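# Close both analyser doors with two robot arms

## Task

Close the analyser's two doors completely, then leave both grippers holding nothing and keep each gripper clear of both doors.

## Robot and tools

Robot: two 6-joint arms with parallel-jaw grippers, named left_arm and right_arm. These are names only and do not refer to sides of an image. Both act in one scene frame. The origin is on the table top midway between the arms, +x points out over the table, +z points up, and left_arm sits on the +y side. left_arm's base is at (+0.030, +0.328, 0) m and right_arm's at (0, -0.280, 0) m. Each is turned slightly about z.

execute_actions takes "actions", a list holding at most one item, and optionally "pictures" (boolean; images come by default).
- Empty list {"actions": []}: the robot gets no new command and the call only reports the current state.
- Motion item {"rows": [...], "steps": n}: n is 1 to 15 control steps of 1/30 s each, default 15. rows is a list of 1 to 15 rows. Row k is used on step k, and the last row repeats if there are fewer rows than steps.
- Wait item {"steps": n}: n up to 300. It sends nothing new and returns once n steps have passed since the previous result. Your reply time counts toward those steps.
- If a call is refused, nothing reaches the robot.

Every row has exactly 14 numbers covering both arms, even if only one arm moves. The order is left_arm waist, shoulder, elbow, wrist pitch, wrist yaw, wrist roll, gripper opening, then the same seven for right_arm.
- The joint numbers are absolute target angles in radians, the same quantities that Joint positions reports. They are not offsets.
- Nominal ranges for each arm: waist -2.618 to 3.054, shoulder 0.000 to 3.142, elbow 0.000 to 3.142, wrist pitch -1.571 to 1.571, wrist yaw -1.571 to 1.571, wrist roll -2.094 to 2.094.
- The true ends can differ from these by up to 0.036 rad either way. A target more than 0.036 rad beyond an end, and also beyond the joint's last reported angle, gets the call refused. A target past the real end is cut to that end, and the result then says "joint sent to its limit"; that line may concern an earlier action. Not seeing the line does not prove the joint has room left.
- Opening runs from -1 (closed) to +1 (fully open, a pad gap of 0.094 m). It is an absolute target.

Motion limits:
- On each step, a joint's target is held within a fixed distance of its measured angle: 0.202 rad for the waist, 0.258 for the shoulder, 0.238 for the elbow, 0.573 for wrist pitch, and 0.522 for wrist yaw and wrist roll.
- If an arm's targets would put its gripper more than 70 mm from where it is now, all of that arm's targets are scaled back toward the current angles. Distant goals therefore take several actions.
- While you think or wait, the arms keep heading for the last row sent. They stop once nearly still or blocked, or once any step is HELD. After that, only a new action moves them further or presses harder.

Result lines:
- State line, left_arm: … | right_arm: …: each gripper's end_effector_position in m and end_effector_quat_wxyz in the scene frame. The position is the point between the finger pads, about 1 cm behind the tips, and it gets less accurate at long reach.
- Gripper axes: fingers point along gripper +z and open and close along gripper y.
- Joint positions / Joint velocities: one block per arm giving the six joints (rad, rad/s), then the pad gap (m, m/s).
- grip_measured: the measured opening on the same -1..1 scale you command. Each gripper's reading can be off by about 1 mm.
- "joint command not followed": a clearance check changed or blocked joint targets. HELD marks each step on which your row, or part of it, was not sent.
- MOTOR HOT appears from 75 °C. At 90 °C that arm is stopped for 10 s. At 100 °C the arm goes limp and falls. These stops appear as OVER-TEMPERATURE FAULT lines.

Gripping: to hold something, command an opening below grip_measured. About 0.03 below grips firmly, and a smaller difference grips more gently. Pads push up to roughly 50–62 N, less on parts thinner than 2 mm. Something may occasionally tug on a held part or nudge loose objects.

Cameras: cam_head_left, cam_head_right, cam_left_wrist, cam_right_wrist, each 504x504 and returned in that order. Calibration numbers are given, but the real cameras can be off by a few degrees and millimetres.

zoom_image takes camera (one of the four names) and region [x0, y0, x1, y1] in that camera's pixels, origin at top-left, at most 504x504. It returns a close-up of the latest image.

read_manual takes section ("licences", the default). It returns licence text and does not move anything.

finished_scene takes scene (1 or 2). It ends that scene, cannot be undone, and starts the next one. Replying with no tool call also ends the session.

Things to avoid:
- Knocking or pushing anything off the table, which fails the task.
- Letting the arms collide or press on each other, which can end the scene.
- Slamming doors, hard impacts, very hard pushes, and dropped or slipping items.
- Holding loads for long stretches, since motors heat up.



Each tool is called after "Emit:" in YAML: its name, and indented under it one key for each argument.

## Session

Emit:
execute_actions:
  actions: []

Scene clock: 0.00 s of 4800.00 s.
left_arm: end_effector_position=(+0.5941, +0.5824, +0.3828) grip_measured=+1.000 end_effector_quat_wxyz=(+0.550, -0.053, +0.824, +0.125) | right_arm: end_effector_position=(+0.2065, -0.3794, +0.1689) grip_measured=+1.000 end_effector_quat_wxyz=(+0.075, +0.340, +0.935, +0.070)
Joint positions: left_arm=[ 0.498  2.254  2.652 -0.777  0.171  0.226  0.094] | right_arm=[-0.772  1.304  1.223 -1.376 -0.17   0.122  0.094]
Joint velocities: left_arm=[-0.007 -0.002 -0.002 -0.066 -0.037 -0.051  0.   ] | right_arm=[ 0.002 -0.012 -0.027 -0.007  0.022  0.051  0.   ]
camera_calibration (this result's frames):
cam_left_wrist: T_world_to_cam=[[0.175072, -0.925144, -0.336836, 0.566618], [-0.899903, -0.0115758, -0.435936, 0.745803], [0.399404, 0.379441, -0.834567, -0.0410604], [0, 0, 0, 1]] pos_world=[0.588351, 0.548416, 0.481712]
cam_right_wrist: T_world_to_cam=[[-0.637664, -0.749519, -0.177779, -0.120012], [-0.752115, 0.555921, 0.353941, 0.346926], [-0.166455, 0.359406, -0.918216, 0.412665], [0, 0, 0, 1]] pos_world=[0.253091, -0.431129, 0.234788]

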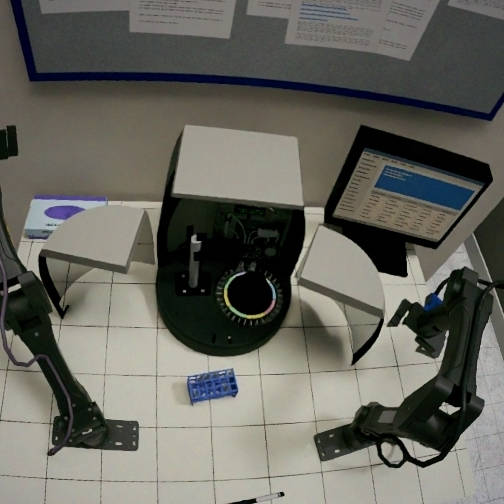

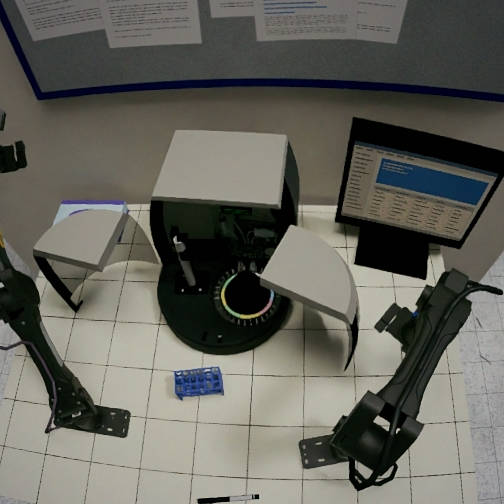

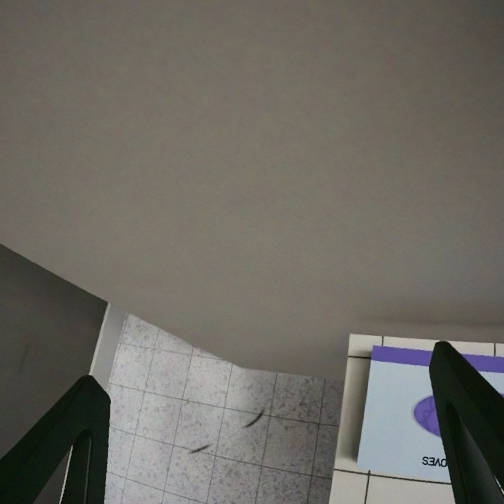

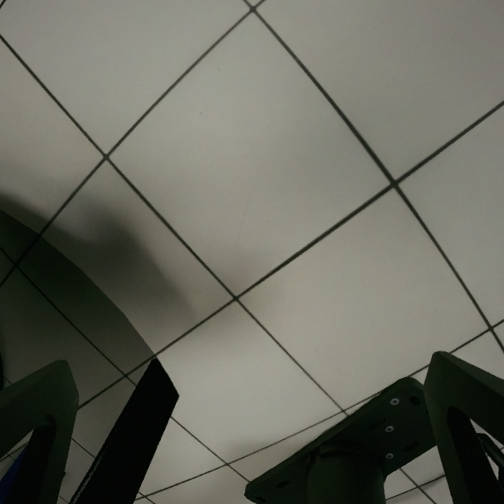

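Emit:
execute_actions:
  actions:
    - {"rows": [[0.215,2.005,2.032,-1.327,0,-0.98,-1, -0.567,1.672,1.633,-1.411,0,1.2,-1]], "steps": 15}
  pictures: false

Emit:
execute_actions:
  actions:
    - {"rows": [[0.215,2.005,2.032,-1.327,0,-0.98,-1, -0.45,1.512,1.473,-1.461,0,1.6,-1]], "steps": 15}

Scene clock: 4.30 s of 4800.00 s.
left_arm: end_effector_position=(+0.4850, +0.3995, +0.1866) grip_measured=-0.998 end_effector_quat_wxyz=(+0.155, -0.425, +0.890, -0.066) | right_arm: end_effector_position=(+0.3022, -0.3941, +0.1700) grip_measured=-0.977 end_effector_quat_wxyz=(+0.034, +0.681, +0.732, +0.025)
Joint positions: left_arm=[ 0.197  2.02   2.038 -1.253  0.042 -0.728  0.   ] | right_arm=[-0.562  1.698  1.605 -1.396 -0.021  1.124  0.001]
Joint velocities: left_arm=[ 0.017  0.193 -0.457 -0.681 -0.154 -1.678 -0.   ] | right_arm=[-0.002 -0.032  0.012 -0.066 -0.022  0.462 -0.001]
Steps of this call (steps 1 to 90: nothing new was sent; then 0.80 s passed at rest; steps 91 to 105: all 15 steps of this action). Readings (joint positions):
91: left_arm=[0.489 2.237 2.627 -0.791 0.154 0.186] | right_arm=[-0.741 1.340 1.264 -1.412 -0.133 0.205]
92: left_arm=[0.478 2.206 2.581 -0.837 0.133 0.136] | right_arm=[-0.685 1.411 1.346 -1.449 -0.102 0.305]
94: left_arm=[0.433 2.145 2.494 -0.926 0.102 0.034] | right_arm=[-0.599 1.569 1.508 -1.437 -0.075 0.495]
98: left_arm=[0.304 2.051 2.323 -1.051 0.069 -0.189] | right_arm=[-0.562 1.705 1.599 -1.377 -0.045 0.868]
105: the state above

Scene clock: 4.80 s of 4800.00 s.
left_arm: end_effector_position=(+0.4668, +0.4062, +0.1765) grip_measured=-0.998 end_effector_quat_wxyz=(+0.117, -0.538, +0.833, -0.058) | right_arm: end_effector_position=(+0.2640, -0.3463, +0.1850) grip_measured=-0.977 end_effector_quat_wxyz=(+0.028, +0.792, +0.609, +0.029)
Joint positions: left_arm=[ 0.209  2.02   2.02  -1.311  0.017 -0.968  0.   ] | right_arm=[-0.444  1.517  1.478 -1.452 -0.013  1.574  0.001]
Joint velocities: left_arm=[-0.027 -0.007 -0.007  0.022  0.022 -0.037  0.001] | right_arm=[-0.007 -0.007 -0.002 -0.007 -0.007  0.037 -0.001]
Steps of this call (steps 1 to 15: all 15 steps of this action). Readings (joint positions):
1: left_arm=[0.199 2.026 2.027 -1.275 0.038 -0.778] | right_arm=[-0.551 1.676 1.579 -1.379 -0.013 1.200]
2: left_arm=[0.202 2.030 2.021 -1.290 0.033 -0.818] | right_arm=[-0.527 1.639 1.534 -1.377 -0.008 1.279]
4: left_arm=[0.207 2.030 2.020 -1.305 0.026 -0.876] | right_arm=[-0.469 1.571 1.482 -1.420 -0.010 1.392]
8: left_arm=[0.209 2.021 2.020 -1.309 0.019 -0.936] | right_arm=[-0.444 1.516 1.478 -1.451 -0.013 1.510]
15: the state above
camera_calibration (this result's frames):
cam_left_wrist: T_world_to_cam=[[0.796875, -0.583087, 0.158112, -0.160138], [-0.574155, -0.649493, 0.498502, 0.481451], [-0.187978, -0.488025, -0.852348, 0.534146], [0, 0, 0, 1]] pos_world=[0.504445, 0.480001, 0.240593]
cam_right_wrist: T_world_to_cam=[[-0.959478, 0.271735, -0.074574, 0.363858], [0.209945, 0.865902, 0.454024, 0.200919], [0.187948, 0.41997, -0.887863, 0.346872], [0, 0, 0, 1]] pos_world=[0.241738, -0.418525, 0.243887]

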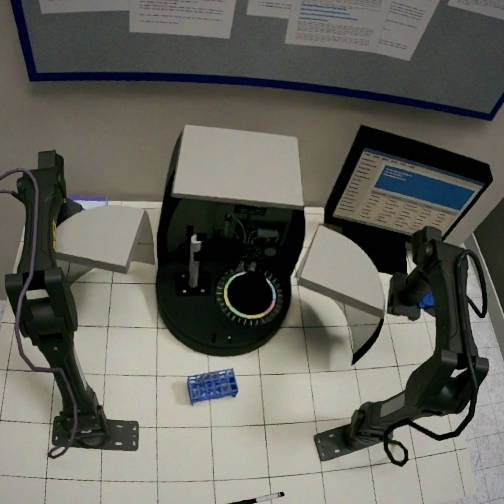

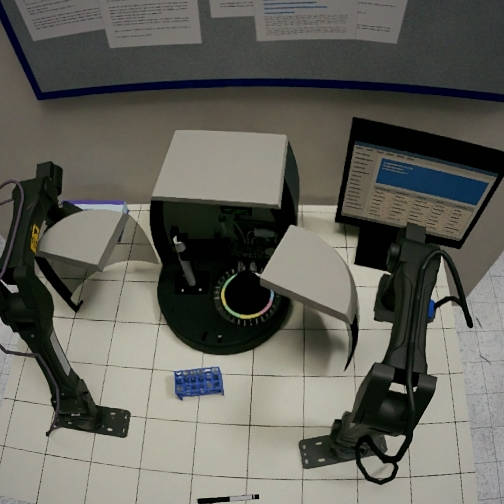

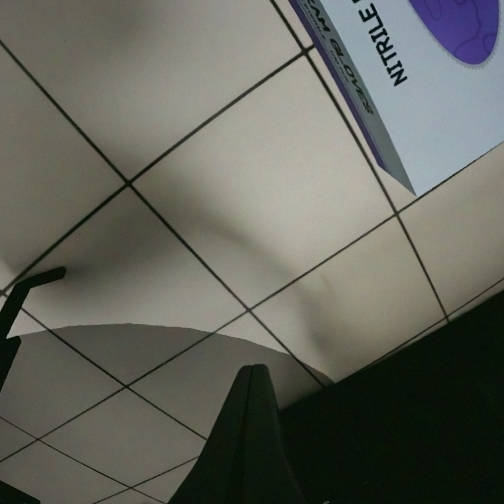

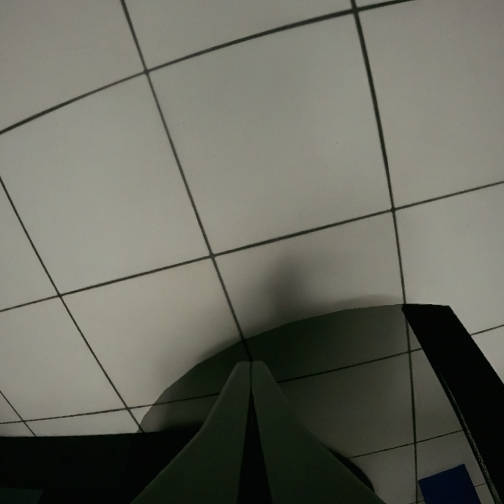

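Same geometry as before. Continue.

Emit:
execute_actions:
  actions:
    - {"rows": [[0.15,1.774,1.736,-1.312,0,-1.15,-1, -0.051,1.31,1.304,-1.494,0,2.0,-1]], "steps": 14}
  pictures: false

Emit:
execute_actions:
  actions:
    - {"rows": [[0.133,1.672,1.633,-1.411,0,-1.3,-1, 0.316,1.429,1.401,-1.472,0,2.05,-1]], "steps": 14}
  pictures: false

Emit:
execute_actions:
  actions:
    - {"rows": [[-0.096,1.37,1.352,-1.482,0,-1.65,-1, 0.444,1.571,1.528,-1.407,0,2.05,-1]], "steps": 15}

Scene clock: 8.57 s of 4800.00 s.
left_arm: end_effector_position=(+0.4035, +0.3762, +0.1913) grip_measured=-0.998 end_effector_quat_wxyz=(+0.104, -0.584, +0.803, -0.058) | right_arm: end_effector_position=(+0.2176, -0.2462, +0.1849) grip_measured=-0.977 end_effector_quat_wxyz=(+0.016, +0.792, +0.609, +0.040)
Joint positions: left_arm=[ 0.153  1.768  1.749 -1.314  0.001 -1.131  0.   ] | right_arm=[-0.047  1.319  1.312 -1.479 -0.012  1.972  0.001]
Joint velocities: left_arm=[-0.012 -0.017 -0.012 -0.022 -0.066  0.007 -0.   ] | right_arm=[-0.007  0.007 -0.012 -0.037 -0.051  0.051 -0.   ]
Steps of this call (steps 1 to 30: the robot went on to your last target; steps 31 to 90: nothing new was sent; then 0.30 s passed at rest; steps 91 to 104: all 14 steps of this action). Readings (joint positions):
91: left_arm=[0.205 1.986 1.968 -1.275 0.014 -1.001] | right_arm=[-0.421 1.492 1.446 -1.429 0.000 1.650]
92: left_arm=[0.199 1.931 1.881 -1.244 0.005 -1.023] | right_arm=[-0.367 1.449 1.390 -1.417 0.007 1.716]
94: left_arm=[0.181 1.835 1.772 -1.281 0.003 -1.067] | right_arm=[-0.218 1.371 1.322 -1.449 0.009 1.814]
98: left_arm=[0.153 1.768 1.749 -1.314 0.003 -1.111] | right_arm=[-0.048 1.320 1.312 -1.477 -0.012 1.919]
104: the state above

Scene clock: 9.03 s of 4800.00 s.
left_arm: end_effector_position=(+0.3613, +0.3685, +0.1854) grip_measured=-0.998 end_effector_quat_wxyz=(+0.062, -0.642, +0.763, -0.040) | right_arm: end_effector_position=(+0.2122, -0.1592, +0.1777) grip_measured=-0.978 end_effector_quat_wxyz=(+0.004, +0.692, +0.722, +0.023)
Joint positions: left_arm=[ 0.145  1.685  1.646 -1.385 -0.001 -1.28   0.   ] | right_arm=[ 0.321  1.438  1.38  -1.467 -0.006  2.037  0.001]
Joint velocities: left_arm=[-0.007 -0.017 -0.007  0.007 -0.051  0.022 -0.001] | right_arm=[-0.022  0.017  0.002 -0.007 -0.007  0.007 -0.   ]
Steps of this call (steps 1 to 14: all 14 steps of this action). Readings (joint positions):
1: left_arm=[0.153 1.756 1.731 -1.305 -0.001 -1.153] | right_arm=[-0.018 1.332 1.324 -1.488 0.002 1.985]
2: left_arm=[0.153 1.736 1.699 -1.306 -0.001 -1.179] | right_arm=[0.043 1.357 1.348 -1.501 0.016 1.997]
4: left_arm=[0.150 1.703 1.656 -1.343 -0.001 -1.221] | right_arm=[0.175 1.399 1.375 -1.493 0.016 2.014]
8: left_arm=[0.145 1.685 1.646 -1.379 -0.001 -1.263] | right_arm=[0.320 1.438 1.380 -1.467 -0.006 2.029]
14: the state above

Scene clock: 9.53 s of 4800.00 s.
left_arm: end_effector_position=(+0.2651, +0.2969, +0.1903) grip_measured=-0.998 end_effector_quat_wxyz=(-0.031, +0.680, -0.732, +0.043) | right_arm: end_effector_position=(+0.2218, -0.1238, +0.1919) grip_measured=-0.978 end_effector_quat_wxyz=(+0.006, +0.658, +0.752, +0.039)
Joint positions: left_arm=[-0.103  1.363  1.365 -1.466  0.008 -1.627  0.   ] | right_arm=[ 0.417  1.52   1.508 -1.481 -0.008  2.041  0.001]
Joint velocities: left_arm=[-0.012 -0.007  0.002  0.037 -0.022 -0.212 -0.   ] | right_arm=[-0.012  0.017 -0.002 -0.022 -0.066 -0.037  0.001]
Steps of this call (steps 1 to 15: all 15 steps of this action). Readings (joint positions):
1: left_arm=[0.132 1.662 1.616 -1.365 -0.013 -1.315] | right_arm=[0.336 1.457 1.402 -1.480 -0.000 2.039]
2: left_arm=[0.107 1.620 1.561 -1.352 -0.023 -1.356] | right_arm=[0.367 1.489 1.444 -1.482 0.002 2.040]
4: left_arm=[0.020 1.517 1.455 -1.368 -0.024 -1.435] | right_arm=[0.401 1.515 1.491 -1.487 -0.007 2.041]
8: left_arm=[-0.103 1.374 1.371 -1.450 0.006 -1.559] | right_arm=[0.417 1.520 1.508 -1.481 -0.008 2.041]
15: the state above
camera_calibration (this result's frames):
cam_left_wrist: T_world_to_cam=[[0.96089, -0.267395, 0.0720491, -0.186093], [-0.24997, -0.725496, 0.641226, 0.197185], [-0.119189, -0.634157, -0.763962, 0.462989], [0, 0, 0, 1]] pos_world=[0.283288, 0.386905, 0.240674]
cam_right_wrist: T_world_to_cam=[[-0.991247, -0.117045, -0.0610699, 0.219807], [-0.131976, 0.866667, 0.481113, 0.0847225], [-0.00338477, 0.484962, -0.874529, 0.315388], [0, 0, 0, 1]] pos_world=[0.230132, -0.20065, 0.248478]

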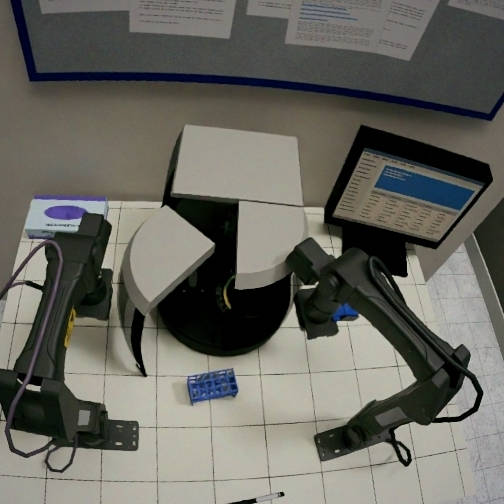

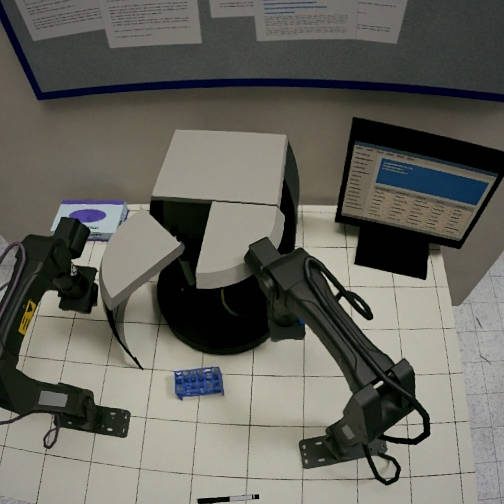

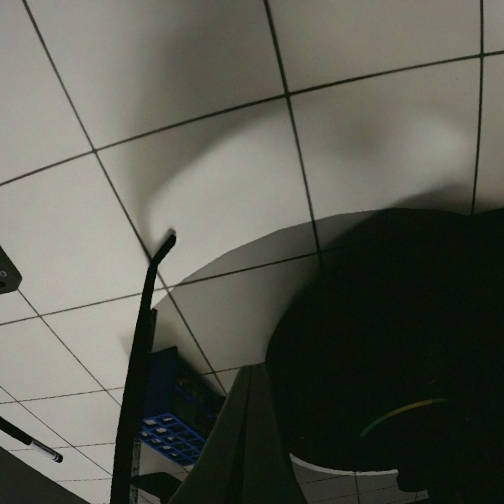

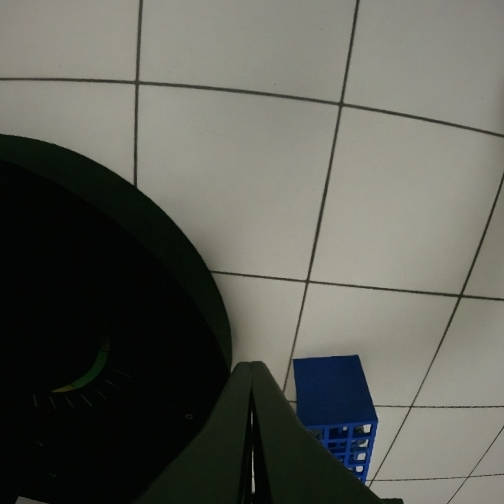

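Emit:
execute_actions:
  actions:
    - {"rows": [[-0.581,1.34,1.328,-1.488,0,-2.0,-1, 0.3,1.3,1.3,-1.49,0,2.0,-1]], "steps": 15}
  pictures: false

Emit:
execute_actions:
  actions:
    - {"rows": [[-0.833,1.53,1.485,-1.406,0,-2.05,-1, -0.3,1.3,1.3,-1.49,0,1.5,-1]], "steps": 15}
  pictures: false

Emit:
execute_actions:
  actions:
    - {"rows": [[-0.864,1.635,1.586,-1.351,0,-2.05,-1, -0.3,1.3,1.3,-1.49,0,1.5,-1]], "steps": 15}

Scene clock: 10.73 s of 4800.00 s.
left_arm: end_effector_position=(+0.2200, +0.1930, +0.1863) grip_measured=-0.998 end_effector_quat_wxyz=(+0.006, -0.631, +0.774, -0.046) | right_arm: end_effector_position=(+0.1882, -0.1780, +0.1857) grip_measured=-0.978 end_effector_quat_wxyz=(+0.009, +0.690, +0.723, +0.038)
Joint positions: left_arm=[-0.586  1.359  1.347 -1.467  0.013 -1.982  0.   ] | right_arm=[ 0.299  1.304  1.304 -1.494 -0.006  2.011  0.001]
Joint velocities: left_arm=[ 0.007 -0.002 -0.012 -0.037 -0.022 -0.081  0.   ] | right_arm=[-0.002  0.002 -0.022  0.081  0.022 -0.066 -0.001]
Steps of this call (steps 1 to 21: the robot went on to your last target; steps 22 to 36: all 15 steps of this action). Readings (joint positions):
22: left_arm=[-0.129 1.363 1.362 -1.465 -0.005 -1.700] | right_arm=[0.403 1.488 1.469 -1.452 -0.013 2.035]
23: left_arm=[-0.186 1.361 1.357 -1.467 -0.020 -1.762] | right_arm=[0.374 1.438 1.401 -1.431 -0.016 2.029]
25: left_arm=[-0.323 1.359 1.348 -1.469 -0.022 -1.850] | right_arm=[0.314 1.354 1.318 -1.469 -0.009 2.023]
29: left_arm=[-0.561 1.359 1.347 -1.467 0.004 -1.935] | right_arm=[0.299 1.304 1.304 -1.495 -0.006 2.016]
36: the state above

Scene clock: 11.23 s of 4800.00 s.
left_arm: end_effector_position=(+0.2128, +0.1122, +0.1952) grip_measured=-0.998 end_effector_quat_wxyz=(+0.002, -0.552, +0.830, -0.078) | right_arm: end_effector_position=(+0.2162, -0.3039, +0.1860) grip_measured=-0.978 end_effector_quat_wxyz=(+0.035, +0.731, +0.680, +0.030)
Joint positions: left_arm=[-0.836  1.491  1.487 -1.411  0.015 -2.037  0.   ] | right_arm=[-0.302  1.304  1.304 -1.48  -0.001  1.528  0.001]
Joint velocities: left_arm=[ 0.002 -0.017 -0.007  0.007 -0.081 -0.081  0.   ] | right_arm=[-0.017 -0.002 -0.012 -0.081 -0.037 -0.095 -0.001]
Steps of this call (steps 1 to 15: all 15 steps of this action). Readings (joint positions):
1: left_arm=[-0.611 1.379 1.367 -1.480 0.001 -1.994] | right_arm=[0.270 1.304 1.304 -1.494 -0.020 1.932]
2: left_arm=[-0.667 1.417 1.409 -1.488 -0.005 -2.005] | right_arm=[0.205 1.304 1.304 -1.491 -0.023 1.847]
4: left_arm=[-0.763 1.453 1.466 -1.477 0.004 -2.018] | right_arm=[0.054 1.304 1.304 -1.485 -0.019 1.724]
8: left_arm=[-0.836 1.491 1.487 -1.413 0.013 -2.033] | right_arm=[-0.237 1.304 1.304 -1.480 -0.009 1.597]
15: the state above

Scene clock: 11.73 s of 4800.00 s.
left_arm: end_effector_position=(+0.2061, +0.1023, +0.1999) grip_measured=-0.998 end_effector_quat_wxyz=(-0.011, -0.542, +0.839, -0.052) | right_arm: end_effector_position=(+0.2162, -0.3039, +0.1860) grip_measured=-0.978 end_effector_quat_wxyz=(+0.035, +0.726, +0.687, +0.030)
Joint positions: left_arm=[-0.866  1.561  1.579 -1.488  0.032 -2.042  0.   ] | right_arm=[-0.302  1.304  1.304 -1.48  -0.001  1.511  0.001]
Joint velocities: left_arm=[-0.002 -0.007  0.012 -0.066 -0.081  0.022  0.   ] | right_arm=[-0.027 -0.002  0.002  0.022 -0.007 -0.037 -0.   ]
Steps of this call (steps 1 to 15: all 15 steps of this action). Readings (joint positions):
1: left_arm=[-0.839 1.505 1.504 -1.422 0.016 -2.038] | right_arm=[-0.302 1.304 1.304 -1.480 -0.001 1.525]
2: left_arm=[-0.845 1.526 1.535 -1.454 0.018 -2.039] | right_arm=[-0.302 1.304 1.304 -1.480 -0.001 1.522]
4: left_arm=[-0.860 1.551 1.568 -1.481 0.026 -2.040] | right_arm=[-0.302 1.304 1.304 -1.480 -0.001 1.517]
8: left_arm=[-0.866 1.561 1.579 -1.488 0.032 -2.041] | right_arm=[-0.302 1.304 1.304 -1.480 -0.001 1.513]
15: the state above
camera_calibration (this result's frames):
cam_left_wrist: T_world_to_cam=[[0.812578, -0.58035, 0.0539489, -0.115956], [-0.450171, -0.566115, 0.69055, 0.0502205], [-0.370219, -0.585412, -0.72127, 0.378113], [0, 0, 0, 1]] pos_world=[0.256816, 0.182487, 0.244297]
cam_right_wrist: T_world_to_cam=[[-0.993767, 0.0702671, -0.0865456, 0.254992], [0.0253819, 0.898566, 0.438104, 0.226616], [0.108551, 0.433177, -0.894748, 0.361443], [0, 0, 0, 1]] pos_world=[0.208416, -0.378116, 0.246188]

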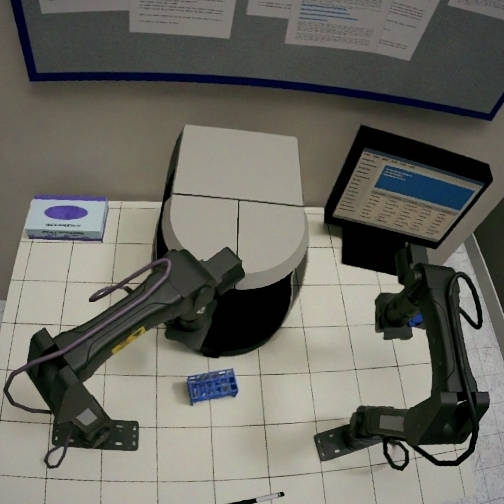

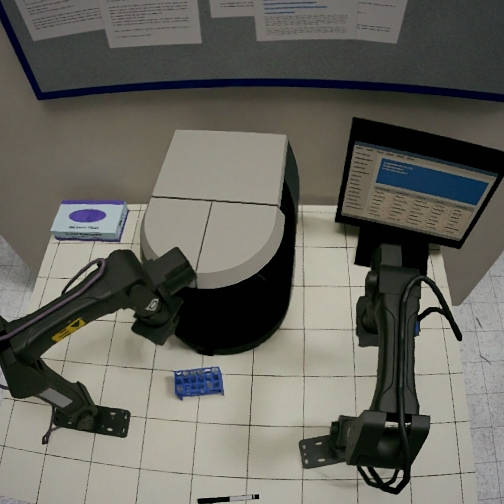

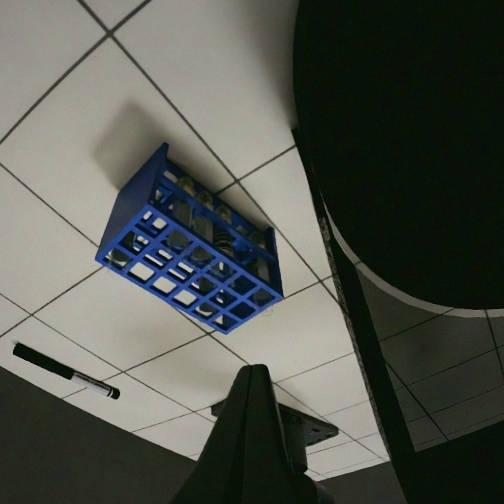

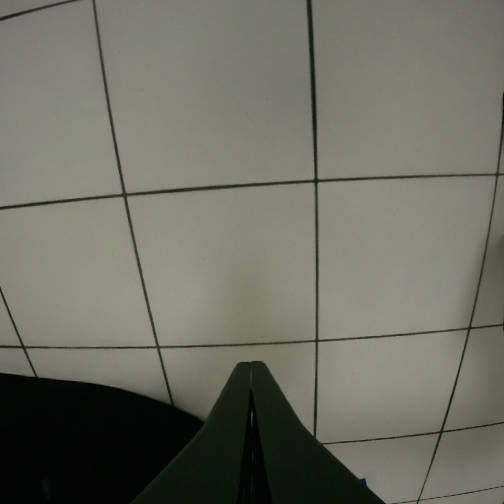

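Emit:
execute_actions:
  actions:
    - {"rows": [[-0.95,1.3,1.3,-1.49,0,-2.05,-1, -0.3,1.3,1.3,-1.49,0,1.5,-1]], "steps": 12}
  pictures: false

Emit:
execute_actions:
  actions:
    - {"rows": [[-0.3,1.2,1.25,-1.49,0,-1.8,-1, -0.3,1.3,1.3,-1.49,0,1.5,-1]], "steps": 15}

Scene clock: 12.50 s of 4800.00 s.
left_arm: end_effector_position=(+0.1486, +0.1493, +0.1896) grip_measured=-0.998 end_effector_quat_wxyz=(-0.007, -0.510, +0.859, -0.046) | right_arm: end_effector_position=(+0.2162, -0.3039, +0.1860) grip_measured=-0.978 end_effector_quat_wxyz=(+0.035, +0.725, +0.687, +0.030)
Joint positions: left_arm=[-0.948  1.294  1.312 -1.498  0.02  -2.046  0.   ] | right_arm=[-0.302  1.304  1.304 -1.48  -0.001  1.51   0.001]
Joint velocities: left_arm=[ 0.007  0.027 -0.002  0.022 -0.051 -0.081 -0.   ] | right_arm=[-0.012  0.012 -0.017  0.037 -0.007 -0.022  0.   ]
Steps of this call (steps 1 to 11: the robot went on to your last target; steps 12 to 23: all 12 steps of this action). Readings (joint positions):
12: left_arm=[-0.876 1.522 1.536 -1.460 0.026 -2.041] | right_arm=[-0.302 1.304 1.304 -1.480 -0.001 1.510]
13: left_arm=[-0.895 1.460 1.452 -1.429 0.022 -2.041] | right_arm=[-0.302 1.304 1.304 -1.480 -0.001 1.510]
15: left_arm=[-0.937 1.349 1.338 -1.467 0.022 -2.044] | right_arm=[-0.302 1.304 1.304 -1.480 -0.001 1.510]
19: left_arm=[-0.948 1.293 1.312 -1.503 0.020 -2.046] | right_arm=[-0.302 1.304 1.304 -1.480 -0.001 1.510]
23: the state above

Scene clock: 13.00 s of 4800.00 s.
left_arm: end_effector_position=(+0.2250, +0.2619, +0.1917) grip_measured=-0.998 end_effector_quat_wxyz=(-0.032, +0.675, -0.734, +0.063) | right_arm: end_effector_position=(+0.2162, -0.3039, +0.1860) grip_measured=-0.978 end_effector_quat_wxyz=(+0.035, +0.725, +0.687, +0.030)
Joint positions: left_arm=[-0.302  1.218  1.264 -1.476  0.004 -1.816  0.   ] | right_arm=[-0.302  1.304  1.304 -1.48  -0.001  1.51   0.001]
Joint velocities: left_arm=[-0.002 -0.012 -0.007 -0.066  0.095  0.095 -0.   ] | right_arm=[ 0.007 -0.007  0.002 -0.022  0.007  0.037  0.001]
Steps of this call (steps 1 to 15: all 15 steps of this action). Readings (joint positions):
1: left_arm=[-0.920 1.285 1.303 -1.488 0.032 -2.008] | right_arm=[-0.302 1.304 1.304 -1.480 -0.001 1.510]
2: left_arm=[-0.856 1.267 1.285 -1.477 0.034 -1.966] | right_arm=[-0.302 1.304 1.304 -1.480 -0.001 1.510]
4: left_arm=[-0.705 1.235 1.266 -1.476 0.028 -1.908] | right_arm=[-0.302 1.304 1.304 -1.480 -0.001 1.510]
8: left_arm=[-0.407 1.218 1.264 -1.476 0.018 -1.848] | right_arm=[-0.302 1.304 1.304 -1.480 -0.001 1.510]
15: the state above
camera_calibration (this result's frames):
cam_left_wrist: T_world_to_cam=[[0.955603, -0.274702, 0.106595, -0.160535], [-0.2756, -0.705271, 0.653175, 0.15906], [-0.10425, -0.653553, -0.749667, 0.436066], [0, 0, 0, 1]] pos_world=[0.242704, 0.353074, 0.240122]
cam_right_wrist: T_world_to_cam=[[-0.993847, 0.0691256, -0.0865416, 0.254662], [0.0243627, 0.89864, 0.43801, 0.226876], [0.108047, 0.433207, -0.894795, 0.36157], [0, 0, 0, 1]] pos_world=[0.208501, -0.378119, 0.246195]

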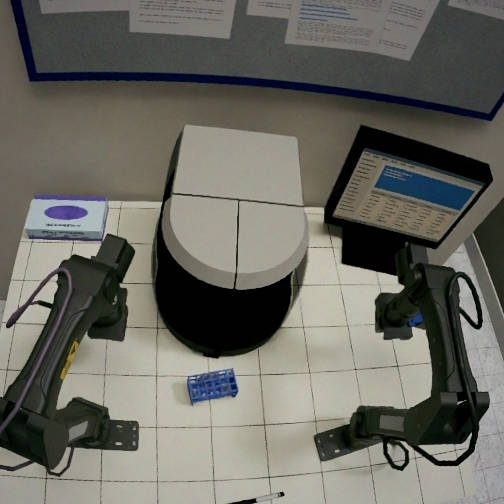

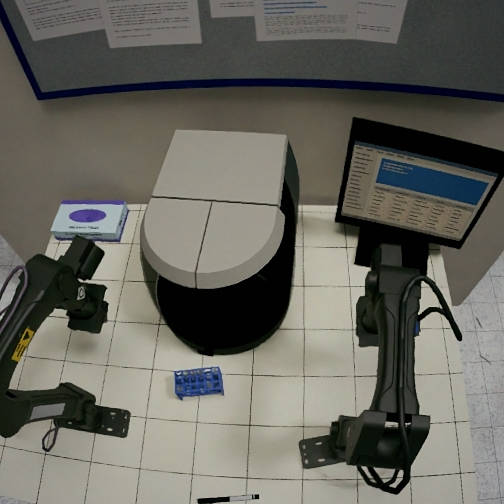

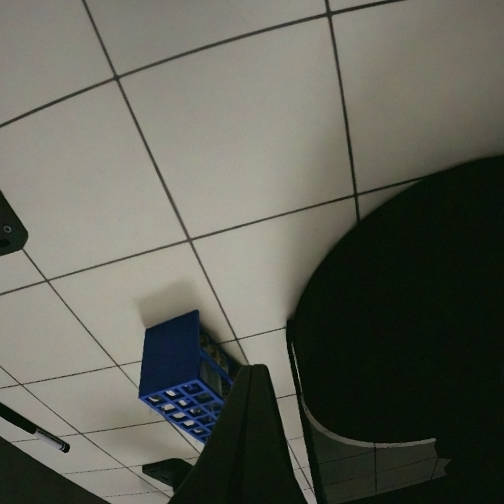

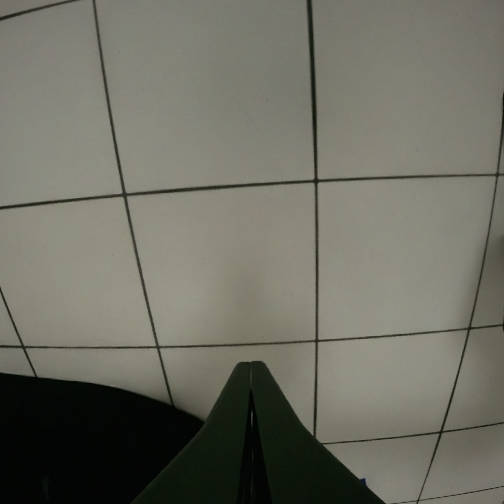

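Emit:
finished_scene:
  scene: 2

The scene is finished: the task was done.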